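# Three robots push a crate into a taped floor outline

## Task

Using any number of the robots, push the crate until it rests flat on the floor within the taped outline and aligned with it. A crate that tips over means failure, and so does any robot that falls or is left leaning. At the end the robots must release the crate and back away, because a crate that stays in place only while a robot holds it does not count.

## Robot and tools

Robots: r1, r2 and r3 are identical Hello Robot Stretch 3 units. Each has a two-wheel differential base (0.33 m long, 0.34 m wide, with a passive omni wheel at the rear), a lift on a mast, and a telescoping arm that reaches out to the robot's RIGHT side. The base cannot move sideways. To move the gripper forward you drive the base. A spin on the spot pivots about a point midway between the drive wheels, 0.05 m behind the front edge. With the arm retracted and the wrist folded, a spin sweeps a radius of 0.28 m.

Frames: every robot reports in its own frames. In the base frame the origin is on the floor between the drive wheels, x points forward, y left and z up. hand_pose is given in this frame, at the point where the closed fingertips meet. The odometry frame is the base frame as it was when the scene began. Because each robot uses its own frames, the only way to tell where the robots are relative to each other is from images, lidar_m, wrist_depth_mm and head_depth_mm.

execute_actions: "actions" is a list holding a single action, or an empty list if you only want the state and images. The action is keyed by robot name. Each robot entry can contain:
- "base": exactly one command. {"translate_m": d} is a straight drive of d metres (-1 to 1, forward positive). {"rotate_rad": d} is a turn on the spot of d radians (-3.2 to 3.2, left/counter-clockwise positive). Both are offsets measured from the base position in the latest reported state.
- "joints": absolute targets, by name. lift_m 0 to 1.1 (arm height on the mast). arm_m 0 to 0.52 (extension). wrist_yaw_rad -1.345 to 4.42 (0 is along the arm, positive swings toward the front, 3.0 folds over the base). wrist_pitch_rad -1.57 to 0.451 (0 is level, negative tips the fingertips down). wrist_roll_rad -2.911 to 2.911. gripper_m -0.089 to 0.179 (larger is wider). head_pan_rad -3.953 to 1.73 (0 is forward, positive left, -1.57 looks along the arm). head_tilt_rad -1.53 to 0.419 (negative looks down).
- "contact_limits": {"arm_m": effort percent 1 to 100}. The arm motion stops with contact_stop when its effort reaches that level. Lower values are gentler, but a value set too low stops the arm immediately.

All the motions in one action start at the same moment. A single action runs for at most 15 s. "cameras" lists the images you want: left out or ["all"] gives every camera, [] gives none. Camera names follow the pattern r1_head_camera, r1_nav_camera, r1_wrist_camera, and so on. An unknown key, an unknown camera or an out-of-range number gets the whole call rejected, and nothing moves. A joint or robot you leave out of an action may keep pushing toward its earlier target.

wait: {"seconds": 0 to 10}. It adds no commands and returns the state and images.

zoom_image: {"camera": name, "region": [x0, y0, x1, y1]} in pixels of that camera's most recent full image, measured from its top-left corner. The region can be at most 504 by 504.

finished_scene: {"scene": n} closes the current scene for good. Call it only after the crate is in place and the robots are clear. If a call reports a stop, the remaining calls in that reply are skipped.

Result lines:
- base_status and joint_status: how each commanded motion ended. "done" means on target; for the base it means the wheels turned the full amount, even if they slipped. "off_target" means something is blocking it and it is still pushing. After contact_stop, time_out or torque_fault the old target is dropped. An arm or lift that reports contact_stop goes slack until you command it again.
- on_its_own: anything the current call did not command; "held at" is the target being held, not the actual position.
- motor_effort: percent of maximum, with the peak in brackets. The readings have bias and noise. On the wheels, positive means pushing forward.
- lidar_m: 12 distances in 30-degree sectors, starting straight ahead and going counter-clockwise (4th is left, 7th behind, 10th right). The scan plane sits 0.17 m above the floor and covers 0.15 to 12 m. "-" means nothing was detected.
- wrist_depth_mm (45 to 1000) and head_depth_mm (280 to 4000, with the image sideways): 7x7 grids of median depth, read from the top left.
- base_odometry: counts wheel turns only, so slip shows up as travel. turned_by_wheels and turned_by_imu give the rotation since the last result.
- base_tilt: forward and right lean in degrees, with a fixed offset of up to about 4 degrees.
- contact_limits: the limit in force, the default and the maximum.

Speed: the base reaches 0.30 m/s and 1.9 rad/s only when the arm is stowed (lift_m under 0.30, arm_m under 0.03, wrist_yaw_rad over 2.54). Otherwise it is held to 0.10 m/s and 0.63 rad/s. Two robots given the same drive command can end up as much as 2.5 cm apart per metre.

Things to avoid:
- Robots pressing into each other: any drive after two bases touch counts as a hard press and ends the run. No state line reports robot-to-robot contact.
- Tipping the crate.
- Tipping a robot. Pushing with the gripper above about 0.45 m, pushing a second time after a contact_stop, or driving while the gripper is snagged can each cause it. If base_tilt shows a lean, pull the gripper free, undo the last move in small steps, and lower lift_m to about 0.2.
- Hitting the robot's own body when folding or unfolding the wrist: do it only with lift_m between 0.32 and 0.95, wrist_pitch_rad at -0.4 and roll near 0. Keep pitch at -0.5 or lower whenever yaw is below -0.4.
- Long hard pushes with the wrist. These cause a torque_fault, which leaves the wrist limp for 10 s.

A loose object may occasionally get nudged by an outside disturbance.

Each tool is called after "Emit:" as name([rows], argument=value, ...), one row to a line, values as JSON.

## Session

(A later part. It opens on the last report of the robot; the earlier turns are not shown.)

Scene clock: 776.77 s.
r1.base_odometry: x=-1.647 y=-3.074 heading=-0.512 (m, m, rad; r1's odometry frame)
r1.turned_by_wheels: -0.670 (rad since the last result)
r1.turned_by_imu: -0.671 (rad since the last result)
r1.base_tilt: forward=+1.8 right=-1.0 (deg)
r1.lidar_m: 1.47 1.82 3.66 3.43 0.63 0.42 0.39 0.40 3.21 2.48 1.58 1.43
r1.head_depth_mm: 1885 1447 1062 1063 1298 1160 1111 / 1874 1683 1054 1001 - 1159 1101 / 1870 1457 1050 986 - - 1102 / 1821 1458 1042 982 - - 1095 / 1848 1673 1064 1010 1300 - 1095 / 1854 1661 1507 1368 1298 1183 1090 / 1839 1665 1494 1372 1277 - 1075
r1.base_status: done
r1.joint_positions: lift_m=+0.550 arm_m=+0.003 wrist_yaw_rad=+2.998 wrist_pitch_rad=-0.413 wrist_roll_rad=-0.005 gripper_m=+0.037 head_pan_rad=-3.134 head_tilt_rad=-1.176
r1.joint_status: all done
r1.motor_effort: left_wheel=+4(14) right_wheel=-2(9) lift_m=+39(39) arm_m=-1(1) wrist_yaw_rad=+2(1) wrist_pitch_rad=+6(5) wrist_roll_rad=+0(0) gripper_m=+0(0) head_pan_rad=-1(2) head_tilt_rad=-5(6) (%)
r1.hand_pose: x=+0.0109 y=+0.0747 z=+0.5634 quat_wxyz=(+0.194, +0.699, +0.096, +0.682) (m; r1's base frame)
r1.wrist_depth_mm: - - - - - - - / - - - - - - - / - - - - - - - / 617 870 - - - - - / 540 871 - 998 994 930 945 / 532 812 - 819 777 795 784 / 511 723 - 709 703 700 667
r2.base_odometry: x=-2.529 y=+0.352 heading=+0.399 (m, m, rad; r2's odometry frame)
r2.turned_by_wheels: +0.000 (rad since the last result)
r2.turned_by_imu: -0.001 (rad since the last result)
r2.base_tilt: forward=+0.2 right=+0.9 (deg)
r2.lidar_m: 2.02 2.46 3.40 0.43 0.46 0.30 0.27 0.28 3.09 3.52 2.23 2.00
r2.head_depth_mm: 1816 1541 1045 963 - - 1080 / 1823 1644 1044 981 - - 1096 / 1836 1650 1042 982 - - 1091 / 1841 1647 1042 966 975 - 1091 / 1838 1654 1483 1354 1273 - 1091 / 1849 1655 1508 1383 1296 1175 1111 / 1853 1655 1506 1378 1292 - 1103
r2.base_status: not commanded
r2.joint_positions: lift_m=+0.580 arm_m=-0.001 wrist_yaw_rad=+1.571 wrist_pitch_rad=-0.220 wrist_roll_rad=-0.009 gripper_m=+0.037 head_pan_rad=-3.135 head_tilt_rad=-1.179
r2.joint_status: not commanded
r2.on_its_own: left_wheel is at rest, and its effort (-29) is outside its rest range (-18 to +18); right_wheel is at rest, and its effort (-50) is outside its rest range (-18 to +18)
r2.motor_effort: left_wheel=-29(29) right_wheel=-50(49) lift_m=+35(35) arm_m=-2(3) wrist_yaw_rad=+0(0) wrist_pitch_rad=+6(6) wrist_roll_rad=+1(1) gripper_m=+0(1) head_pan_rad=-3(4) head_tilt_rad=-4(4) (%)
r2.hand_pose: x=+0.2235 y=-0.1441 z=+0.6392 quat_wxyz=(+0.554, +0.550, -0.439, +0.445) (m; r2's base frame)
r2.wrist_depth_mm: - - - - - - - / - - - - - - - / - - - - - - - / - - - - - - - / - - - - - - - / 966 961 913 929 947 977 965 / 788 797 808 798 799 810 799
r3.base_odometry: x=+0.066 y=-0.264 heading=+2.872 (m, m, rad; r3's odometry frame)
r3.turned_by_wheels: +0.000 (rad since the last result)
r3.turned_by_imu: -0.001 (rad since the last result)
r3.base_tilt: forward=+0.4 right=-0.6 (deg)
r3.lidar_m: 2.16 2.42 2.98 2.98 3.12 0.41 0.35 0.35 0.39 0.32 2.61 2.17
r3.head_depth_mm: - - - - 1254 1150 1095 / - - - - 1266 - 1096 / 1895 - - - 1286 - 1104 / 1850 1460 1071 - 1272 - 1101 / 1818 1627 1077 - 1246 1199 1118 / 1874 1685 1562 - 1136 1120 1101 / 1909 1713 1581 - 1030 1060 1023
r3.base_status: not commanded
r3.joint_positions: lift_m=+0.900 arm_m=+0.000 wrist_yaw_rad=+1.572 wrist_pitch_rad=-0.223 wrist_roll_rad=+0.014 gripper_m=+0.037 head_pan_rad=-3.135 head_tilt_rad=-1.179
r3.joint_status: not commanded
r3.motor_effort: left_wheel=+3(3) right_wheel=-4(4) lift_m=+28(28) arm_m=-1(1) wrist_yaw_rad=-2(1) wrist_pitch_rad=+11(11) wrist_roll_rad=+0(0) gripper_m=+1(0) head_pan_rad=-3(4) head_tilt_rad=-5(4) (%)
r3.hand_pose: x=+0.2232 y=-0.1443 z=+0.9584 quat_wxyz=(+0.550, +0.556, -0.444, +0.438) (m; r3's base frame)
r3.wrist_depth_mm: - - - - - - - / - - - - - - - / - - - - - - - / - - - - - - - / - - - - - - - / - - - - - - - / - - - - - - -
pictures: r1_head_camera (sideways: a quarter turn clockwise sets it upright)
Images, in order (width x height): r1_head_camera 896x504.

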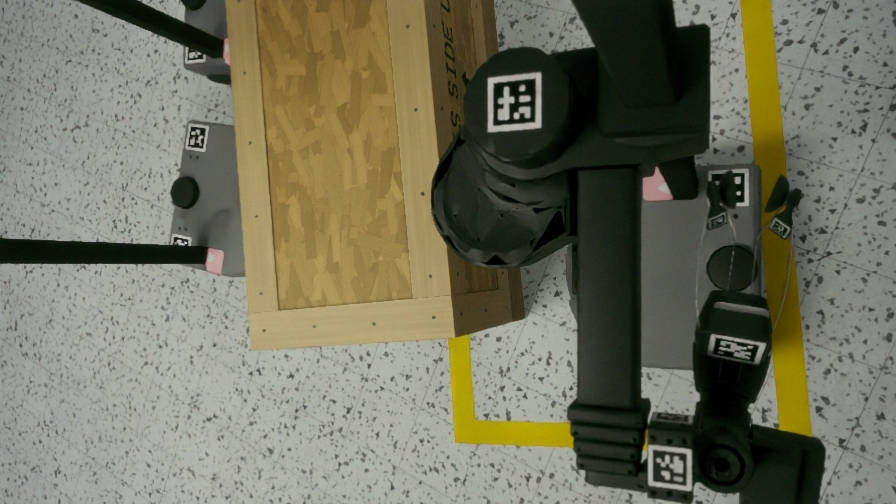

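Emit:
execute_actions([
  {"r1":{"base":{"translate_m":-0.112},"joints":{"wrist_yaw_rad":1.57,"wrist_pitch_rad":-0.2}}},
], cameras=[])

Emit:
execute_actions([
  {"r1":{"base":{"translate_m":-0.085}},"r2":{"base":{"translate_m":-0.08}}},
], cameras=["r1_head_camera","r2_head_camera","r3_head_camera"])

Scene clock: 782.83 s.
r1.base_odometry: x=-1.745 y=-3.019 heading=-0.512 (m, m, rad; r1's odometry frame)
r1.turned_by_wheels: +0.000 (rad since the last result)
r1.turned_by_imu: +0.000 (rad since the last result)
r1.base_tilt: forward=+1.9 right=-1.0 (deg)
r1.lidar_m: 1.58 1.95 3.93 3.43 0.45 0.31 0.28 0.28 3.17 2.65 1.68 1.54
r1.head_depth_mm: 1873 1655 1052 979 1261 1164 1110 / 1874 1687 1056 977 - 1163 1111 / 1885 1670 1050 985 - - 1098 / 1802 1646 1048 977 - - 1101 / 1856 1654 1061 969 1114 - 1097 / 1859 1659 1495 1374 1296 1173 1097 / 1831 1640 1500 1382 1271 - -
r1.base_status: done
r1.joint_positions: lift_m=+0.550 arm_m=+0.003 wrist_yaw_rad=+1.573 wrist_pitch_rad=-0.222 wrist_roll_rad=-0.005 gripper_m=+0.037 head_pan_rad=-3.134 head_tilt_rad=-1.176
r1.joint_status: all done
r1.motor_effort: left_wheel=+3(5) right_wheel=-2(5) lift_m=+39(39) arm_m=-1(1) wrist_yaw_rad=-1(2) wrist_pitch_rad=+9(11) wrist_roll_rad=+0(0) gripper_m=-1(0) head_pan_rad=-2(2) head_tilt_rad=-5(6) (%)
r1.hand_pose: x=+0.2233 y=-0.1477 z=+0.6084 quat_wxyz=(+0.553, +0.552, -0.439, +0.443) (m; r1's base frame)
r1.wrist_depth_mm: - - - - - - - / - - - - - - - / - - - - - - - / - - - - - - - / - - - - - - - / - - - - 964 966 968 / 906 886 836 857 813 809 796
r2.base_odometry: x=-2.529 y=+0.352 heading=+0.399 (m, m, rad; r2's odometry frame)
r2.turned_by_wheels: +0.000 (rad since the last result)
r2.turned_by_imu: -0.001 (rad since the last result)
r2.base_tilt: forward=+0.3 right=+0.9 (deg)
r2.lidar_m: 2.02 2.46 3.41 0.43 0.46 0.30 0.27 0.28 3.09 3.51 2.22 2.01
r2.head_depth_mm: 1825 1636 1039 969 - - 1079 / 1808 1647 1043 980 - - 1100 / 1825 1636 1043 983 - - 1089 / 1825 1646 1048 967 970 - 1091 / 1841 1658 1488 1353 1275 - 1089 / 1826 1662 1510 1385 1284 1172 1112 / 1837 1665 1514 1399 1295 - 1104
r2.base_status: not commanded
r2.joint_positions: lift_m=+0.580 arm_m=-0.001 wrist_yaw_rad=+1.571 wrist_pitch_rad=-0.220 wrist_roll_rad=-0.009 gripper_m=+0.037 head_pan_rad=-3.135 head_tilt_rad=-1.179
r2.joint_status: not commanded
r2.on_its_own: left_wheel is at rest, and its effort (-29) is outside its rest range (-18 to +18); right_wheel is at rest, and its effort (-50) is outside its rest range (-18 to +18)
r2.motor_effort: left_wheel=-29(29) right_wheel=-50(49) lift_m=+35(35) arm_m=-2(2) wrist_yaw_rad=+0(0) wrist_pitch_rad=+6(6) wrist_roll_rad=+1(1) gripper_m=-1(1) head_pan_rad=-3(3) head_tilt_rad=-4(6) (%)
r2.hand_pose: x=+0.2235 y=-0.1441 z=+0.6392 quat_wxyz=(+0.554, +0.550, -0.439, +0.445) (m; r2's base frame)
r2.wrist_depth_mm: - - - - - - - / - - - - - - - / - - - - - - - / - - - - - - - / - - - - - - - / 927 966 904 946 921 981 966 / 787 810 787 796 801 805 822
r3.base_odometry: x=+0.066 y=-0.264 heading=+2.872 (m, m, rad; r3's odometry frame)
r3.turned_by_wheels: +0.000 (rad since the last result)
r3.turned_by_imu: -0.001 (rad since the last result)
r3.base_tilt: forward=+0.4 right=-0.6 (deg)
r3.lidar_m: 2.16 2.42 2.99 2.98 3.13 0.41 0.34 0.35 0.39 0.32 2.62 2.17
r3.head_depth_mm: - - - - 1254 1148 1089 / - - - - 1267 - 1096 / 1873 - - - 1291 - 1101 / 1792 1663 1071 - 1263 - 1111 / 1085 1654 1078 - 1251 1201 1116 / 1884 1698 1574 - 1139 1127 1099 / 1901 1713 1577 - 1029 1060 1023
r3.base_status: not commanded
r3.joint_positions: lift_m=+0.900 arm_m=+0.000 wrist_yaw_rad=+1.572 wrist_pitch_rad=-0.223 wrist_roll_rad=+0.014 gripper_m=+0.037 head_pan_rad=-3.135 head_tilt_rad=-1.179
r3.joint_status: not commanded
r3.motor_effort: left_wheel=+3(2) right_wheel=-3(4) lift_m=+28(28) arm_m=-1(0) wrist_yaw_rad=-2(1) wrist_pitch_rad=+11(11) wrist_roll_rad=+0(0) gripper_m=-1(0) head_pan_rad=-4(3) head_tilt_rad=-5(5) (%)
r3.hand_pose: x=+0.2232 y=-0.1443 z=+0.9584 quat_wxyz=(+0.550, +0.556, -0.444, +0.438) (m; r3's base frame)
r3.wrist_depth_mm: - - - - - - - / - - - - - - - / - - - - - - - / - - - - - - - / - - - - - - - / - - - - - - - / - - - - - - -
pictures: none
No camera images: the call's "cameras" was empty. Leave "cameras" out to get every camera's image.

Scene clock: 785.40 s.
r1.base_odometry: x=-1.819 y=-2.978 heading=-0.511 (m, m, rad; r1's odometry frame)
r1.turned_by_wheels: +0.001 (rad since the last result)
r1.turned_by_imu: +0.059 (rad since the last result)
r1.base_tilt: forward=+1.9 right=-1.0 (deg)
r1.lidar_m: 1.66 2.13 4.73 0.72 0.35 0.28 0.28 0.30 3.15 2.57 1.72 1.61
r1.head_depth_mm: 1860 1673 1358 970 921 1166 1102 / 1882 1686 1054 979 - 1167 1102 / 1841 1670 1053 985 - - 1101 / 1823 1638 1048 974 - - 1097 / 1865 1650 1496 970 1161 - 1100 / 1832 1651 1500 1380 1289 1172 1103 / 1861 1658 1494 1374 1288 - -
r1.base_status: translate_m off_target (by the wheels' count: -0.0847 of -0.0850)
r1.joint_positions: lift_m=+0.550 arm_m=+0.003 wrist_yaw_rad=+1.572 wrist_pitch_rad=-0.220 wrist_roll_rad=-0.005 gripper_m=+0.037 head_pan_rad=-3.134 head_tilt_rad=-1.177
r1.joint_status: not commanded
r1.on_its_own: left_wheel is at rest, and its effort (-43) is outside its rest range (-18 to +18); right_wheel is at rest, and its effort (-61) is outside its rest range (-18 to +18)
r1.motor_effort: left_wheel=-43(51) right_wheel=-61(84) lift_m=+39(39) arm_m=-1(1) wrist_yaw_rad=-1(3) wrist_pitch_rad=+9(9) wrist_roll_rad=+0(0) gripper_m=+0(1) head_pan_rad=-1(1) head_tilt_rad=-5(6) (%)
r1.hand_pose: x=+0.2234 y=-0.1479 z=+0.6088 quat_wxyz=(+0.553, +0.551, -0.440, +0.444) (m; r1's base frame)
r1.wrist_depth_mm: - - - - - - - / - - - - - - - / - - - - - - - / - - - - - - - / - - - - - - - / - - - - 952 995 950 / 902 878 866 858 816 791 797
r2.base_odometry: x=-2.602 y=+0.321 heading=+0.400 (m, m, rad; r2's odometry frame)
r2.turned_by_wheels: +0.000 (rad since the last result)
r2.turned_by_imu: +0.136 (rad since the last result)
r2.base_tilt: forward=+0.2 right=+1.0 (deg)
r2.lidar_m: 2.11 2.82 0.44 0.44 0.34 0.28 0.28 3.67 3.05 3.04 2.15 2.05
r2.head_depth_mm: 1821 1650 1489 965 - - 1022 / 1816 1645 1042 981 - - 1109 / 1829 1641 1045 979 - - 1089 / 1834 1645 1485 969 1000 - 1089 / 1823 1658 1508 1383 1278 - 1090 / 1829 1657 1502 1385 1293 1177 1110 / 1847 1656 1514 1378 1292 - 1109
r2.base_status: translate_m off_target (by the wheels' count: -0.0797 of -0.0800)
r2.joint_positions: lift_m=+0.580 arm_m=-0.001 wrist_yaw_rad=+1.571 wrist_pitch_rad=-0.219 wrist_roll_rad=-0.009 gripper_m=+0.037 head_pan_rad=-3.135 head_tilt_rad=-1.179
r2.joint_status: not commanded
r2.on_its_own: left_wheel is at rest, and its effort (-29) is outside its rest range (-18 to +18); right_wheel is at rest, and its effort (-44) is outside its rest range (-18 to +18)
r2.motor_effort: left_wheel=-29(77) right_wheel=-44(67) lift_m=+35(35) arm_m=-3(2) wrist_yaw_rad=+0(0) wrist_pitch_rad=+6(6) wrist_roll_rad=+1(1) gripper_m=+0(0) head_pan_rad=-3(4) head_tilt_rad=-6(5) (%)
r2.hand_pose: x=+0.2235 y=-0.1441 z=+0.6393 quat_wxyz=(+0.554, +0.550, -0.439, +0.445) (m; r2's base frame)
r2.wrist_depth_mm: - - - - - - - / - - - - - - - / - - - - - - - / - - - - - - - / - - - - - - - / 961 960 892 961 914 940 967 / 794 794 787 798 808 815 805
r3.base_odometry: x=+0.066 y=-0.264 heading=+2.872 (m, m, rad; r3's odometry frame)
r3.turned_by_wheels: +0.000 (rad since the last result)
r3.turned_by_imu: +0.000 (rad since the last result)
r3.base_tilt: forward=+0.4 right=-0.5 (deg)
r3.lidar_m: 2.16 2.41 2.98 2.98 3.12 0.33 0.31 0.32 0.35 0.35 2.61 2.17
r3.head_depth_mm: - - - - 1253 1151 1092 / - - - - 1249 - 1096 / 1897 - - - 1194 - 1102 / 760 1663 1071 - 1141 - 1108 / 936 1639 1207 - 1216 1198 1119 / 1877 1704 1576 - 1144 1137 1123 / 1908 1704 1584 - 1105 1042 1119
r3.base_status: not commanded
r3.joint_positions: lift_m=+0.900 arm_m=+0.000 wrist_yaw_rad=+1.572 wrist_pitch_rad=-0.223 wrist_roll_rad=+0.014 gripper_m=+0.037 head_pan_rad=-3.135 head_tilt_rad=-1.179
r3.joint_status: not commanded
r3.motor_effort: left_wheel=+3(2) right_wheel=-3(3) lift_m=+28(28) arm_m=-1(1) wrist_yaw_rad=-1(1) wrist_pitch_rad=+11(11) wrist_roll_rad=+0(0) gripper_m=-1(1) head_pan_rad=-2(5) head_tilt_rad=-5(4) (%)
r3.hand_pose: x=+0.2232 y=-0.1443 z=+0.9584 quat_wxyz=(+0.550, +0.556, -0.444, +0.438) (m; r3's base frame)
r3.wrist_depth_mm: - - - - - - - / - - - - - - - / - - - - - - - / - - - - - - - / - - - - - - - / - - - - - - - / - - - - - - -
pictures: r1_head_camera (sideways: a quarter turn clockwise sets it upright), r2_head_camera (sideways: a quarter turn clockwise sets it upright), r3_head_camera (sideways: a quarter turn clockwise sets it upright)
Images, in order (width x height): r1_head_camera 896x504, r2_head_camera 896x504, r3_head_camera 896x504.

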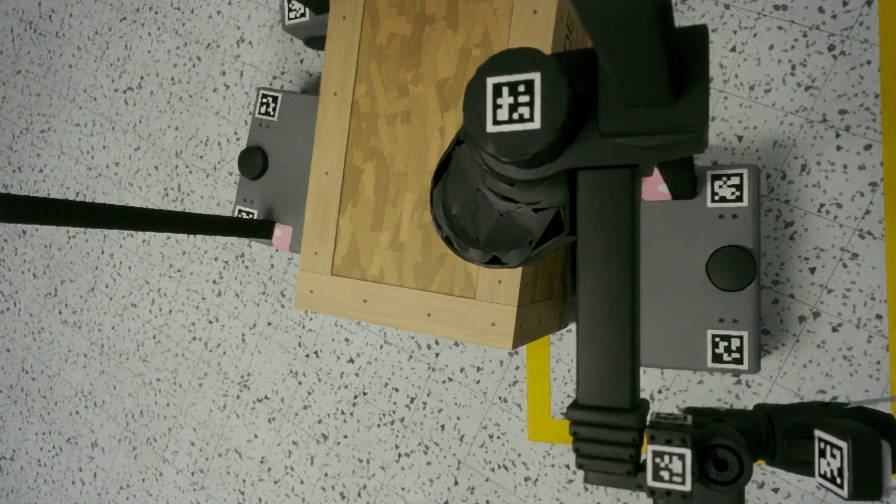

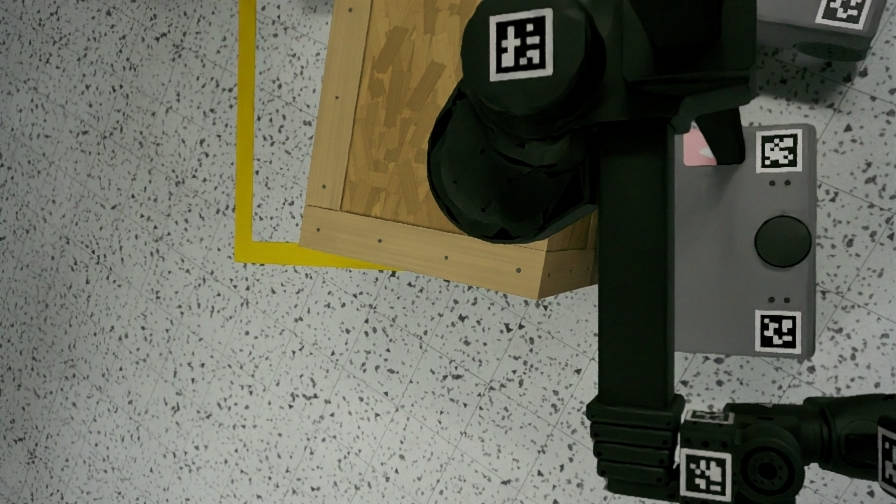

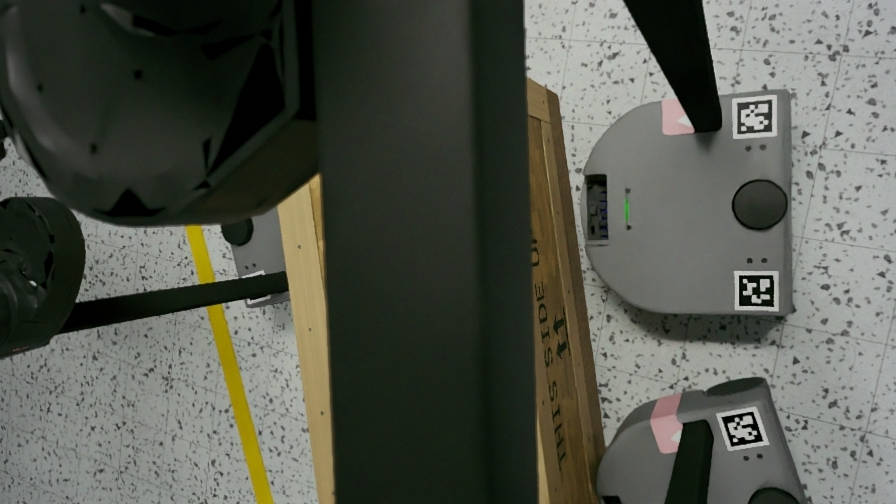

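Emit:
execute_actions([
  {"r1":{"base":{"rotate_rad":-0.15}},"r2":{"base":{"rotate_rad":-0.21}},"r3":{"base":{"translate_m":0.03}}},
], cameras=[])

Emit:
execute_actions([
  {"r1":{"base":{"translate_m":-0.07}},"r2":{"base":{"translate_m":-0.07}}},
], cameras=["r1_head_camera","r2_head_camera","r3_head_camera"])

Scene clock: 793.77 s.
r1.base_odometry: x=-1.819 y=-2.978 heading=-0.661 (m, m, rad; r1's odometry frame)
r1.turned_by_wheels: -0.150 (rad since the last result)
r1.turned_by_imu: -0.144 (rad since the last result)
r1.base_tilt: forward=+1.9 right=-1.0 (deg)
r1.lidar_m: 1.61 1.92 3.45 3.46 0.40 0.29 0.28 0.29 3.16 3.13 1.86 1.61
r1.head_depth_mm: 1866 1639 1059 971 1085 1164 1107 / 1882 1677 1056 977 - 1160 1109 / 1869 1672 1049 991 - - 1098 / 1855 1656 1048 969 - - 1101 / 1785 1641 1045 957 999 - 1095 / 1865 1654 1507 1362 1276 1175 1098 / 1836 1650 1500 1366 1285 - -
r1.base_status: done
r1.joint_positions: lift_m=+0.550 arm_m=+0.003 wrist_yaw_rad=+1.572 wrist_pitch_rad=-0.220 wrist_roll_rad=-0.005 gripper_m=+0.037 head_pan_rad=-3.134 head_tilt_rad=-1.177
r1.joint_status: not commanded
r1.on_its_own: right_wheel is at rest, and its effort (-26) is outside its rest range (-18 to +18)
r1.motor_effort: left_wheel=-5(23) right_wheel=-26(64) lift_m=+39(38) arm_m=-1(1) wrist_yaw_rad=-2(1) wrist_pitch_rad=+8(8) wrist_roll_rad=+0(0) gripper_m=+0(1) head_pan_rad=-1(2) head_tilt_rad=-5(5) (%)
r1.hand_pose: x=+0.2234 y=-0.1479 z=+0.6088 quat_wxyz=(+0.553, +0.551, -0.440, +0.444) (m; r1's base frame)
r1.wrist_depth_mm: - - - - - - - / - - - - - - - / - - - - - - - / - - - - - - - / - - - - - - - / - - - - - 979 968 / 890 879 829 842 804 802 800
r2.base_odometry: x=-2.602 y=+0.321 heading=+0.190 (m, m, rad; r2's odometry frame)
r2.turned_by_wheels: -0.210 (rad since the last result)
r2.turned_by_imu: -0.197 (rad since the last result)
r2.base_tilt: forward=+0.1 right=+0.9 (deg)
r2.lidar_m: 2.06 2.42 3.42 0.43 0.40 0.29 0.28 0.28 3.07 3.16 2.34 2.05
r2.head_depth_mm: 1822 1637 1038 965 - - 1070 / 1818 1641 1043 980 - - 1100 / 1839 1647 1044 983 - - 1085 / 1813 1642 1046 964 982 - 1090 / 1836 1646 1496 971 1017 - 1088 / 1846 1655 1515 1385 1290 1176 1112 / 1837 1671 1513 1395 1302 - 1101
r2.base_status: done
r2.joint_positions: lift_m=+0.580 arm_m=-0.001 wrist_yaw_rad=+1.571 wrist_pitch_rad=-0.219 wrist_roll_rad=-0.009 gripper_m=+0.037 head_pan_rad=-3.135 head_tilt_rad=-1.179
r2.joint_status: not commanded
r2.on_its_own: right_wheel is at rest, and its effort (-22) is outside its rest range (-18 to +18)
r2.motor_effort: left_wheel=-4(13) right_wheel=-22(55) lift_m=+36(35) arm_m=-3(2) wrist_yaw_rad=+0(1) wrist_pitch_rad=+6(6) wrist_roll_rad=+1(1) gripper_m=-1(1) head_pan_rad=-3(3) head_tilt_rad=-5(4) (%)
r2.hand_pose: x=+0.2235 y=-0.1441 z=+0.6393 quat_wxyz=(+0.554, +0.550, -0.439, +0.445) (m; r2's base frame)
r2.wrist_depth_mm: - - - - - - - / - - - - - - - / - - - - - - - / - - - - - - - / - - - - - - - / 938 965 918 954 916 975 977 / 793 789 791 795 802 802 797
r3.base_odometry: x=+0.037 y=-0.256 heading=+2.872 (m, m, rad; r3's odometry frame)
r3.turned_by_wheels: +0.000 (rad since the last result)
r3.turned_by_imu: -0.001 (rad since the last result)
r3.base_tilt: forward=+0.4 right=-0.5 (deg)
r3.lidar_m: 2.13 2.38 2.99 2.97 3.15 0.37 0.34 0.35 0.33 0.33 2.58 2.14
r3.head_depth_mm: - - - - 1252 1151 1090 / - - - - 1255 - 1092 / 1889 - - - 1274 - 1099 / 1766 1645 1072 - 1256 - 1107 / 990 1653 1078 - 1264 1204 1116 / 1877 1695 1326 - 1188 1092 1123 / 1904 1714 1586 - 1117 1034 1120
r3.base_status: done
r3.joint_positions: lift_m=+0.900 arm_m=+0.000 wrist_yaw_rad=+1.572 wrist_pitch_rad=-0.223 wrist_roll_rad=+0.014 gripper_m=+0.037 head_pan_rad=-3.135 head_tilt_rad=-1.179
r3.joint_status: not commanded
r3.motor_effort: left_wheel=+3(9) right_wheel=-3(5) lift_m=+28(28) arm_m=-1(1) wrist_yaw_rad=-1(2) wrist_pitch_rad=+11(11) wrist_roll_rad=+0(0) gripper_m=-1(1) head_pan_rad=-4(3) head_tilt_rad=-5(5) (%)
r3.hand_pose: x=+0.2232 y=-0.1443 z=+0.9584 quat_wxyz=(+0.550, +0.556, -0.444, +0.438) (m; r3's base frame)
r3.wrist_depth_mm: - - - - - - - / - - - - - - - / - - - - - - - / - - - - - - - / - - - - - - - / - - - - - - - / - - - - - - -
pictures: none
No camera images: the call's "cameras" was empty. Leave "cameras" out to get every camera's image.

Scene clock: 796.40 s.
r1.base_odometry: x=-1.874 y=-2.935 heading=-0.660 (m, m, rad; r1's odometry frame)
r1.turned_by_wheels: +0.001 (rad since the last result)
r1.turned_by_imu: +0.080 (rad since the last result)
r1.base_tilt: forward=+1.9 right=-1.0 (deg)
r1.lidar_m: 1.66 2.09 4.19 0.57 0.32 0.27 0.27 0.31 3.13 2.87 1.85 1.67
r1.head_depth_mm: 1875 1684 1329 962 907 1168 1110 / 1883 1677 1342 980 - 1156 1106 / 1858 1676 1050 988 - - 1103 / 1796 1639 1050 969 - - 1100 / 1867 1665 1488 958 1182 - 1101 / 1858 1666 1508 1377 1294 1173 1098 / 1855 1653 1494 1375 1288 - -
r1.base_status: translate_m off_target (by the wheels' count: -0.0697 of -0.0700)
r1.joint_positions: lift_m=+0.550 arm_m=+0.003 wrist_yaw_rad=+1.572 wrist_pitch_rad=-0.220 wrist_roll_rad=-0.005 gripper_m=+0.037 head_pan_rad=-3.134 head_tilt_rad=-1.178
r1.joint_status: not commanded
r1.on_its_own: left_wheel is at rest, and its effort (-46) is outside its rest range (-18 to +18); right_wheel is at rest, and its effort (-60) is outside its rest range (-18 to +18)
r1.motor_effort: left_wheel=-46(62) right_wheel=-60(72) lift_m=+38(39) arm_m=-1(1) wrist_yaw_rad=-3(2) wrist_pitch_rad=+8(8) wrist_roll_rad=+0(0) gripper_m=+0(0) head_pan_rad=-1(1) head_tilt_rad=-4(5) (%)
r1.hand_pose: x=+0.2234 y=-0.1479 z=+0.6088 quat_wxyz=(+0.553, +0.551, -0.440, +0.444) (m; r1's base frame)
r1.wrist_depth_mm: - - - - - - - / - - - - - - - / - - - - - - - / - - - - - - - / - - - - - - - / - - - - 977 995 961 / 912 869 859 859 843 821 788
r2.base_odometry: x=-2.670 y=+0.308 heading=+0.189 (m, m, rad; r2's odometry frame)
r2.turned_by_wheels: +0.000 (rad since the last result)
r2.turned_by_imu: +0.126 (rad since the last result)
r2.base_tilt: forward=+0.3 right=+1.0 (deg)
r2.lidar_m: 2.12 2.69 0.44 0.52 0.31 0.27 0.27 0.32 3.06 3.36 2.25 2.09
r2.head_depth_mm: 1820 1638 1502 964 - - 992 / 1826 1638 1500 974 - - 1101 / 1825 1661 1045 983 - - 1086 / 1832 1647 1060 965 1038 - 1091 / 1834 1648 1513 1365 1255 - 1093 / 1837 1650 1504 1382 1290 1169 1114 / 1854 1663 1515 1387 1297 - 1097
r2.base_status: translate_m off_target (by the wheels' count: -0.0697 of -0.0700)
r2.joint_positions: lift_m=+0.580 arm_m=-0.001 wrist_yaw_rad=+1.571 wrist_pitch_rad=-0.219 wrist_roll_rad=-0.009 gripper_m=+0.037 head_pan_rad=-3.135 head_tilt_rad=-1.179
r2.joint_status: not commanded
r2.on_its_own: left_wheel is at rest, and its effort (-55) is outside its rest range (-18 to +18); right_wheel is at rest, and its effort (-42) is outside its rest range (-18 to +18)
r2.motor_effort: left_wheel=-55(82) right_wheel=-42(67) lift_m=+35(35) arm_m=-3(3) wrist_yaw_rad=+0(0) wrist_pitch_rad=+6(6) wrist_roll_rad=+1(1) gripper_m=+0(1) head_pan_rad=-4(3) head_tilt_rad=-4(5) (%)
r2.hand_pose: x=+0.2235 y=-0.1441 z=+0.6393 quat_wxyz=(+0.554, +0.550, -0.439, +0.445) (m; r2's base frame)
r2.wrist_depth_mm: - - - - - - - / - - - - - - - / - - - - - - - / - - - - - - - / - - - - - - - / 990 942 926 984 931 967 937 / 787 795 781 794 796 792 807
r3.base_odometry: x=+0.037 y=-0.256 heading=+2.872 (m, m, rad; r3's odometry frame)
r3.turned_by_wheels: +0.000 (rad since the last result)
r3.turned_by_imu: +0.000 (rad since the last result)
r3.base_tilt: forward=+0.4 right=-0.6 (deg)
r3.lidar_m: 2.13 2.38 2.99 2.97 3.16 0.30 0.29 0.31 0.36 0.44 2.57 2.14
r3.head_depth_mm: - - - - 1251 1144 1094 / - - - - 1220 - 1098 / 897 - - - 1076 - 1098 / 749 1662 1167 - 1098 - 1108 / 769 1634 1187 - 1251 1197 1115 / 1874 1691 1331 - 1183 1169 1127 / 1891 1715 1339 - 1128 1059 1135
r3.base_status: not commanded
r3.joint_positions: lift_m=+0.900 arm_m=+0.000 wrist_yaw_rad=+1.572 wrist_pitch_rad=-0.223 wrist_roll_rad=+0.014 gripper_m=+0.037 head_pan_rad=-3.135 head_tilt_rad=-1.179
r3.joint_status: not commanded
r3.motor_effort: left_wheel=+3(3) right_wheel=-3(3) lift_m=+28(28) arm_m=-1(1) wrist_yaw_rad=-1(1) wrist_pitch_rad=+11(11) wrist_roll_rad=+0(0) gripper_m=+0(1) head_pan_rad=-3(4) head_tilt_rad=-5(5) (%)
r3.hand_pose: x=+0.2232 y=-0.1443 z=+0.9584 quat_wxyz=(+0.550, +0.556, -0.444, +0.438) (m; r3's base frame)
r3.wrist_depth_mm: - - - - - - - / - - - - - - - / - - - - - - - / - - - - - - - / - - - - - - - / - - - - - - - / - - - - - - -
pictures: r1_head_camera (sideways: a quarter turn clockwise sets it upright), r2_head_camera (sideways: a quarter turn clockwise sets it upright), r3_head_camera (sideways: a quarter turn clockwise sets it upright)
Images, in order (width x height): r1_head_camera 896x504, r2_head_camera 896x504, r3_head_camera 896x504.

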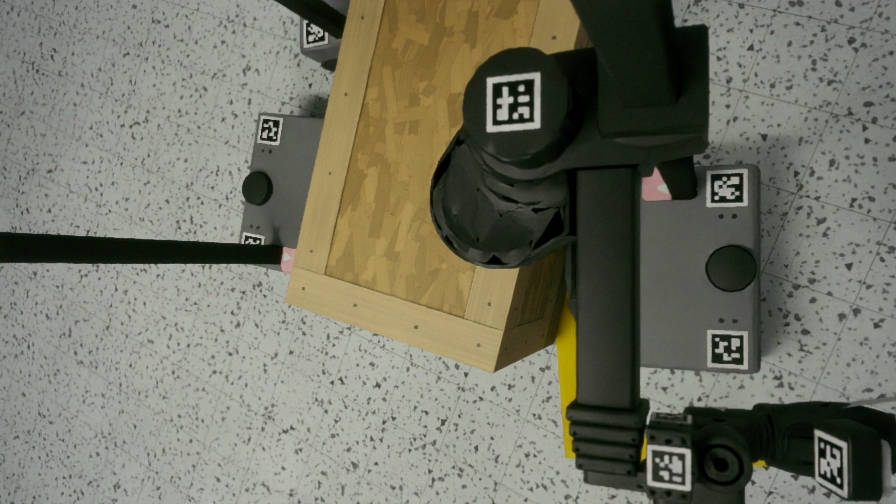

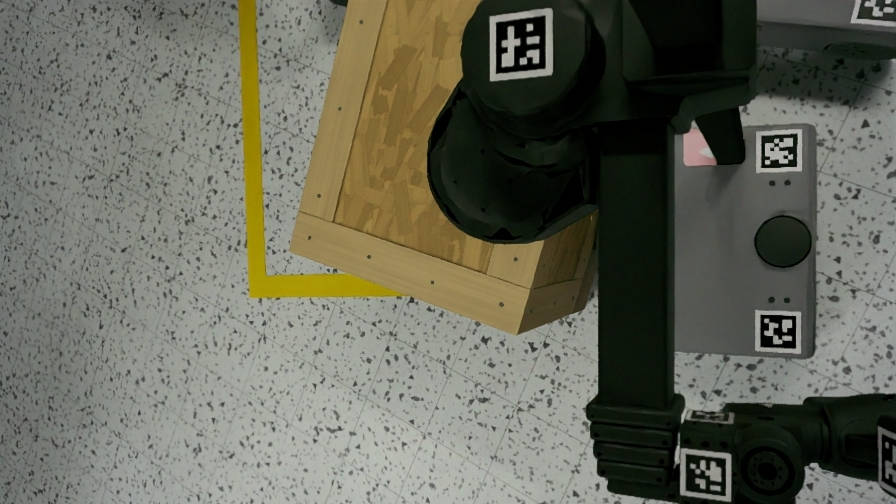

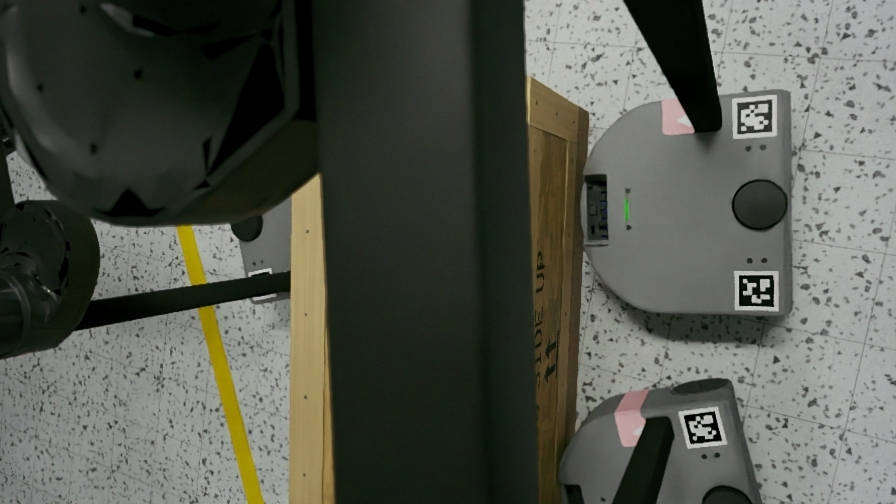

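Emit:
execute_actions(actions=[])

Scene clock: 814.07 s.
r1.base_odometry: x=-1.874 y=-2.935 heading=-0.660 (m, m, rad; r1's odometry frame)
r1.turned_by_wheels: +0.000 (rad since the last result)
r1.turned_by_imu: +0.000 (rad since the last result)
r1.base_tilt: forward=+1.9 right=-0.9 (deg)
r1.lidar_m: 1.67 2.10 4.18 0.57 0.32 0.27 0.27 0.31 3.12 2.87 1.85 1.66
r1.head_depth_mm: 1879 1687 1331 969 908 1166 1109 / 1863 1680 1352 975 - 1157 1108 / 1850 1669 1047 984 - - 1103 / 1784 1644 1048 973 - - 1101 / 1845 1667 1481 959 1178 - 1098 / 1844 1655 1506 1370 1305 1177 1097 / 1843 1653 1500 1372 1285 - -
r1.base_status: translate_m off_target (by the wheels' count: -0.0697 of -0.0700)
r1.joint_positions: lift_m=+0.550 arm_m=+0.003 wrist_yaw_rad=+1.572 wrist_pitch_rad=-0.220 wrist_roll_rad=-0.005 gripper_m=+0.037 head_pan_rad=-3.134 head_tilt_rad=-1.178
r1.joint_status: not commanded
r1.on_its_own: left_wheel is at rest, and its effort (-46) is outside its rest range (-18 to +18); right_wheel is at rest, and its effort (-61) is outside its rest range (-18 to +18)
r1.motor_effort: left_wheel=-46(62) right_wheel=-61(72) lift_m=+38(39) arm_m=-1(1) wrist_yaw_rad=-1(2) wrist_pitch_rad=+8(8) wrist_roll_rad=+0(0) gripper_m=+0(0) head_pan_rad=-1(1) head_tilt_rad=-5(5) (%)
r1.hand_pose: x=+0.2234 y=-0.1479 z=+0.6088 quat_wxyz=(+0.553, +0.551, -0.440, +0.444) (m; r1's base frame)
r1.wrist_depth_mm: - - - - - - - / - - - - - - - / - - - - - - - / - - - - - - - / - - - - - - - / - - - - 965 993 984 / 900 878 846 839 807 814 795
r2.base_odometry: x=-2.670 y=+0.308 heading=+0.189 (m, m, rad; r2's odometry frame)
r2.turned_by_wheels: +0.000 (rad since the last result)
r2.turned_by_imu: +0.000 (rad since the last result)
r2.base_tilt: forward=+0.2 right=+0.9 (deg)
r2.lidar_m: 2.12 2.69 0.44 0.52 0.31 0.27 0.27 0.32 3.05 3.33 2.25 2.09
r2.head_depth_mm: 1818 1636 1490 970 - - 997 / 1829 1641 1494 975 - - 1100 / 1834 1642 1041 984 - - 1086 / 1837 1657 1059 967 1028 - 1089 / 1832 1638 1489 1366 1265 - 1093 / 1846 1658 1509 1382 1292 1176 1113 / 1848 1676 1509 1374 1296 - 1104
r2.base_status: translate_m off_target (by the wheels' count: -0.0697 of -0.0700)
r2.joint_positions: lift_m=+0.580 arm_m=-0.001 wrist_yaw_rad=+1.571 wrist_pitch_rad=-0.219 wrist_roll_rad=-0.009 gripper_m=+0.037 head_pan_rad=-3.135 head_tilt_rad=-1.179
r2.joint_status: not commanded
r2.on_its_own: left_wheel is at rest, and its effort (-54) is outside its rest range (-18 to +18); right_wheel is at rest, and its effort (-41) is outside its rest range (-18 to +18)
r2.motor_effort: left_wheel=-54(82) right_wheel=-41(67) lift_m=+35(35) arm_m=-2(3) wrist_yaw_rad=+0(0) wrist_pitch_rad=+6(6) wrist_roll_rad=+1(1) gripper_m=+1(1) head_pan_rad=-3(3) head_tilt_rad=-5(5) (%)
r2.hand_pose: x=+0.2235 y=-0.1441 z=+0.6393 quat_wxyz=(+0.554, +0.550, -0.439, +0.445) (m; r2's base frame)
r2.wrist_depth_mm: - - - - - - - / - - - - - - - / - - - - - - - / - - - - - - - / - - - - - - - / 965 959 919 962 915 964 952 / 789 781 787 787 798 799 811
r3.base_odometry: x=+0.037 y=-0.256 heading=+2.872 (m, m, rad; r3's odometry frame)
r3.turned_by_wheels: +0.000 (rad since the last result)
r3.turned_by_imu: +0.000 (rad since the last result)
r3.base_tilt: forward=+0.4 right=-0.6 (deg)
r3.lidar_m: 2.13 2.38 2.99 2.97 3.15 0.30 0.29 0.31 0.36 0.44 2.58 2.14
r3.head_depth_mm: - - - - 1257 1146 1093 / - - - - 1227 - 1093 / 900 - - - 1068 - 1099 / 750 1664 1166 - 1104 - 1109 / 770 1639 1185 - 1251 1198 1122 / 1886 1692 1327 - 1180 1169 1128 / 1895 1697 1336 - 1131 1059 1137
r3.base_status: not commanded
r3.joint_positions: lift_m=+0.900 arm_m=+0.000 wrist_yaw_rad=+1.572 wrist_pitch_rad=-0.223 wrist_roll_rad=+0.014 gripper_m=+0.037 head_pan_rad=-3.135 head_tilt_rad=-1.179
r3.joint_status: not commanded
r3.motor_effort: left_wheel=+2(3) right_wheel=-3(3) lift_m=+28(28) arm_m=-1(1) wrist_yaw_rad=-1(1) wrist_pitch_rad=+11(11) wrist_roll_rad=+0(0) gripper_m=-1(1) head_pan_rad=-4(4) head_tilt_rad=-5(5) (%)
r3.hand_pose: x=+0.2232 y=-0.1443 z=+0.9584 quat_wxyz=(+0.550, +0.556, -0.444, +0.438) (m; r3's base frame)
r3.wrist_depth_mm: - - - - - - - / - - - - - - - / - - - - - - - / - - - - - - - / - - - - - - - / - - - - - - - / - - - - - - -
pictures: r1_head_camera (sideways: a quarter turn clockwise sets it upright), r1_nav_camera (sideways: a quarter turn counterclockwise sets it upright), r1_wrist_camera, r2_head_camera (sideways: a quarter turn clockwise sets it upright), r2_nav_camera (sideways: a quarter turn counterclockwise sets it upright), r2_wrist_camera, r3_head_camera (sideways: a quarter turn clockwise sets it upright), r3_nav_camera (sideways: a quarter turn counterclockwise sets it upright), r3_wrist_camera
Images, in order (width x height): r1_head_camera 896x504, r1_nav_camera 672x504, r1_wrist_camera 644x364, r2_head_camera 896x504, r2_nav_camera 672x504, r2_wrist_camera 644x364, r3_head_camera 896x504, r3_nav_camera 672x504, r3_wrist_camera 644x364.

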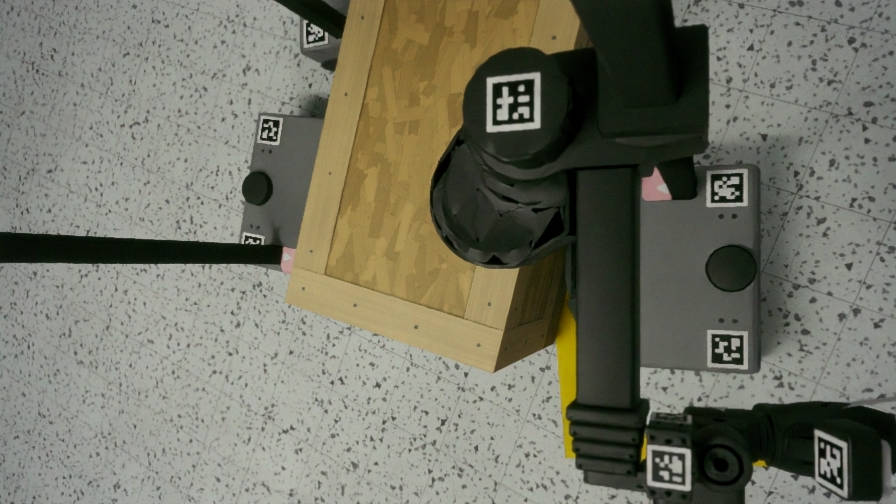

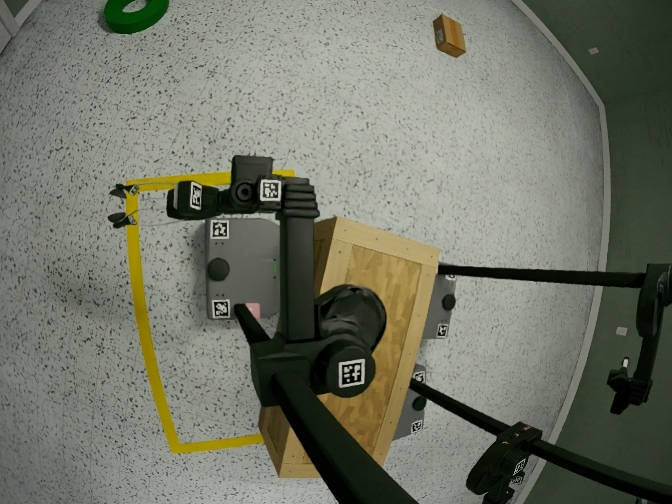

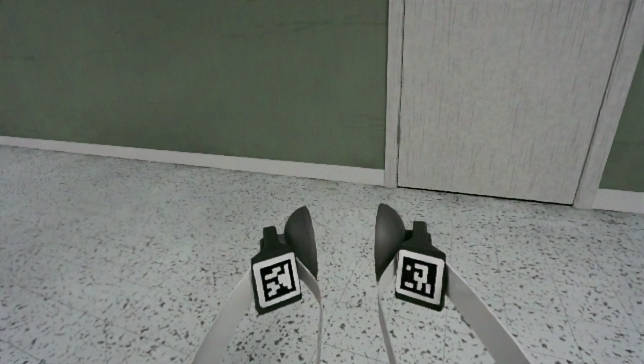

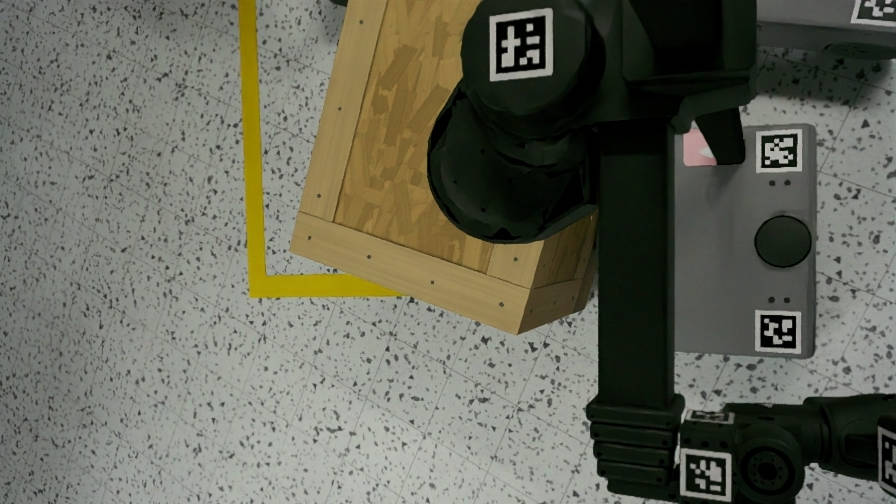

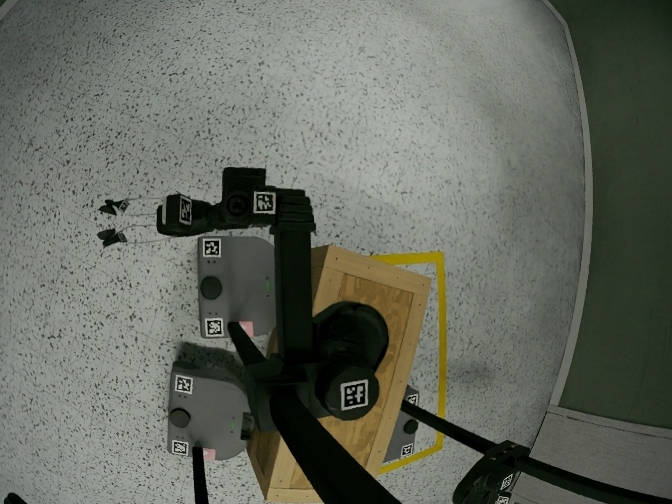

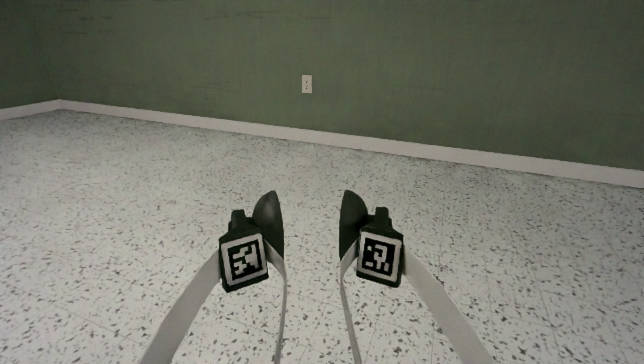

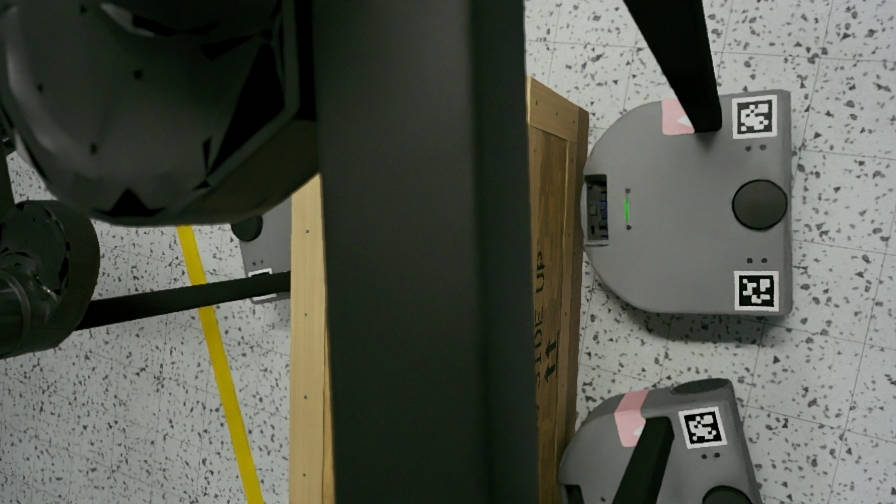

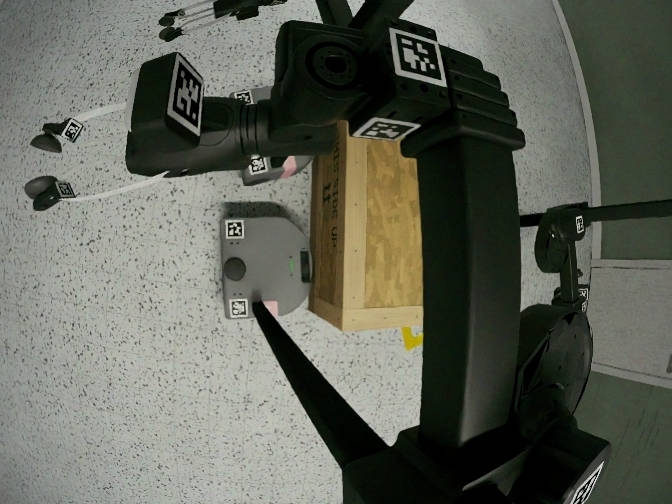

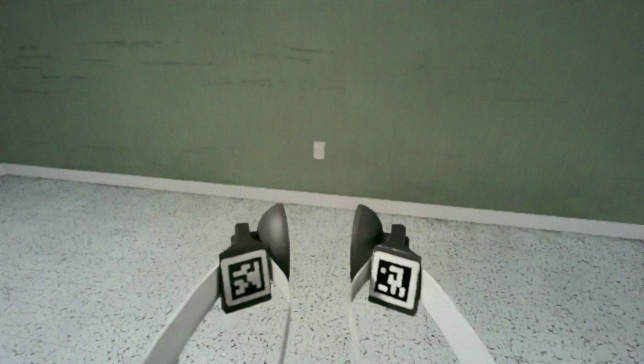

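Emit:
execute_actions([
  {"r1":{"base":{"translate_m":0.75},"joints":{"head_tilt_rad":-0.75}},"r2":{"base":{"rotate_rad":-0.23}},"r3":{"base":{"translate_m":-0.01}}},
], cameras=["r1_head_camera","r2_head_camera","r3_head_camera"])

Scene clock: 829.97 s.
r1.base_odometry: x=-1.281 y=-3.395 heading=-0.660 (m, m, rad; r1's odometry frame)
r1.turned_by_wheels: +0.000 (rad since the last result)
r1.turned_by_imu: -0.002 (rad since the last result)
r1.base_tilt: forward=+1.9 right=-1.0 (deg)
r1.lidar_m: 1.00 1.23 2.46 3.44 4.09 0.99 1.00 3.73 3.40 1.70 1.07 0.96
r1.head_depth_mm: 3115 1478 2449 1333 1457 1317 1186 / 3261 3468 2343 1362 1482 1319 - / 3425 3374 2451 1384 1508 1355 - / 3425 3207 2360 1406 1518 1315 1143 / 3613 3405 2431 1507 1552 1324 1143 / 3801 3333 2438 1912 1550 1314 1142 / 3973 3322 2422 1885 1550 1310 1141
r1.base_status: done
r1.joint_positions: lift_m=+0.550 arm_m=+0.003 wrist_yaw_rad=+1.572 wrist_pitch_rad=-0.220 wrist_roll_rad=-0.005 gripper_m=+0.037 head_pan_rad=-3.134 head_tilt_rad=-0.754
r1.joint_status: all done
r1.motor_effort: left_wheel=-1(40) right_wheel=+1(50) lift_m=+38(38) arm_m=-1(1) wrist_yaw_rad=-1(1) wrist_pitch_rad=+8(8) wrist_roll_rad=+0(0) gripper_m=+0(0) head_pan_rad=-2(1) head_tilt_rad=+1(20) (%)
r1.hand_pose: x=+0.2234 y=-0.1479 z=+0.6088 quat_wxyz=(+0.553, +0.551, -0.440, +0.444) (m; r1's base frame)
r1.wrist_depth_mm: - - 955 868 758 676 615 / - - - 898 815 723 644 / - - - 980 851 764 677 / - - - - 916 822 734 / - - - - 932 858 778 / - - - - 956 905 823 / 865 838 884 848 837 805 793
r2.base_odometry: x=-2.670 y=+0.308 heading=-0.040 (m, m, rad; r2's odometry frame)
r2.turned_by_wheels: -0.229 (rad since the last result)
r2.turned_by_imu: -0.207 (rad since the last result)
r2.base_tilt: forward=+0.3 right=+0.9 (deg)
r2.lidar_m: 2.08 2.35 3.46 0.44 0.36 0.28 0.28 0.29 3.17 3.04 2.50 2.09
r2.head_depth_mm: 1615 1636 1037 970 - - 1073 / 1600 1621 1042 977 - - 1103 / 1806 1649 1040 984 - - 1088 / 1833 1647 1042 967 994 - 1087 / 1833 1655 1048 960 980 - 1093 / 1835 1649 1500 1379 1282 1169 1115 / 1850 1672 1512 1385 1296 - 1102
r2.base_status: rotate_rad off_target (by the wheels' count: -0.2291 of -0.2300)
r2.joint_positions: lift_m=+0.580 arm_m=-0.001 wrist_yaw_rad=+1.571 wrist_pitch_rad=-0.219 wrist_roll_rad=-0.009 gripper_m=+0.037 head_pan_rad=-3.135 head_tilt_rad=-1.179
r2.joint_status: not commanded
r2.on_its_own: right_wheel is at rest, and its effort (-46) is outside its rest range (-18 to +18)
r2.motor_effort: left_wheel=-3(39) right_wheel=-46(61) lift_m=+36(36) arm_m=-2(2) wrist_yaw_rad=+0(0) wrist_pitch_rad=+6(6) wrist_roll_rad=+1(0) gripper_m=+1(0) head_pan_rad=-2(3) head_tilt_rad=-4(5) (%)
r2.hand_pose: x=+0.2235 y=-0.1442 z=+0.6393 quat_wxyz=(+0.554, +0.550, -0.439, +0.445) (m; r2's base frame)
r2.wrist_depth_mm: - - - - - - - / - - - - - - - / - - - - - - - / - - - - - - - / - - - - - - - / 938 945 920 935 916 958 970 / 792 814 793 780 795 787 803
r3.base_odometry: x=+0.047 y=-0.259 heading=+2.872 (m, m, rad; r3's odometry frame)
r3.turned_by_wheels: +0.000 (rad since the last result)
r3.turned_by_imu: -0.002 (rad since the last result)
r3.base_tilt: forward=+0.4 right=-0.6 (deg)
r3.lidar_m: 2.14 2.39 2.99 2.97 3.16 0.29 0.28 0.30 0.34 0.34 2.59 2.15
r3.head_depth_mm: - - - - 1252 1149 1090 / - - - - 1221 - 1094 / 1885 - - - 1031 - 1103 / 1636 1667 1310 - 1058 - 1103 / 1655 1680 1320 - 1218 1205 1115 / 1887 1697 1332 - 1130 1090 1124 / 1906 1711 1341 - 1128 1034 1135
r3.base_status: done
r3.joint_positions: lift_m=+0.900 arm_m=+0.000 wrist_yaw_rad=+1.572 wrist_pitch_rad=-0.223 wrist_roll_rad=+0.014 gripper_m=+0.037 head_pan_rad=-3.135 head_tilt_rad=-1.179
r3.joint_status: not commanded
r3.motor_effort: left_wheel=+2(5) right_wheel=-2(8) lift_m=+28(28) arm_m=-1(1) wrist_yaw_rad=-1(0) wrist_pitch_rad=+11(11) wrist_roll_rad=+0(0) gripper_m=+0(0) head_pan_rad=-3(3) head_tilt_rad=-5(6) (%)
r3.hand_pose: x=+0.2232 y=-0.1443 z=+0.9584 quat_wxyz=(+0.550, +0.556, -0.444, +0.438) (m; r3's base frame)
r3.wrist_depth_mm: - - - - - - - / - - - - - - - / - - - - - - - / - - - - - - - / - - - - - - - / - - - - - - - / - - - - - - -
pictures: r1_head_camera (sideways: a quarter turn clockwise sets it upright), r2_head_camera (sideways: a quarter turn clockwise sets it upright), r3_head_camera (sideways: a quarter turn clockwise sets it upright)
Images, in order (width x height): r1_head_camera 896x504, r2_head_camera 896x504, r3_head_camera 896x504.

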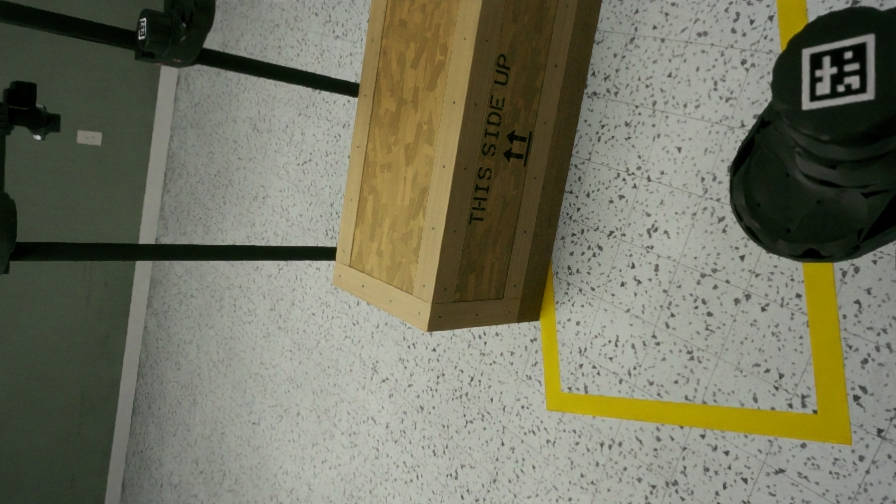

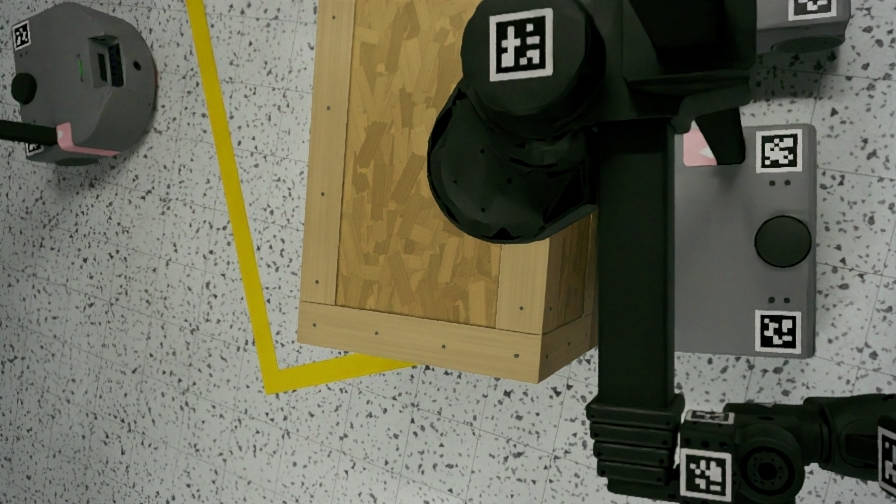

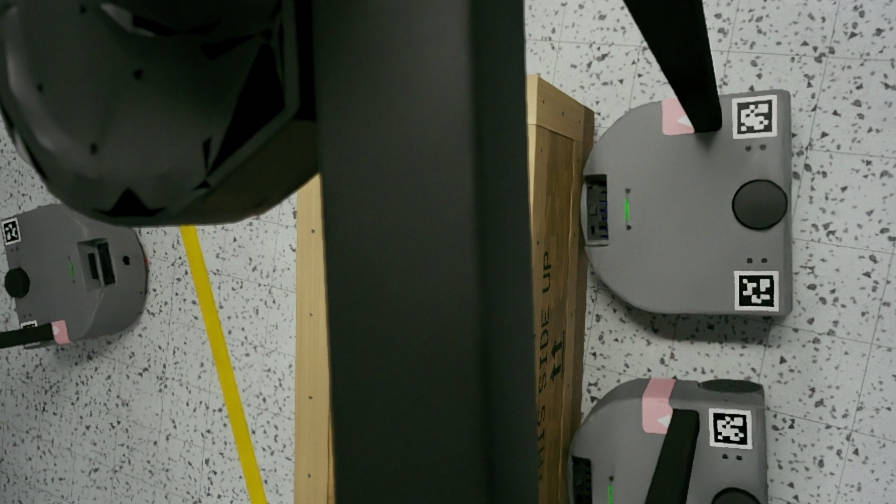

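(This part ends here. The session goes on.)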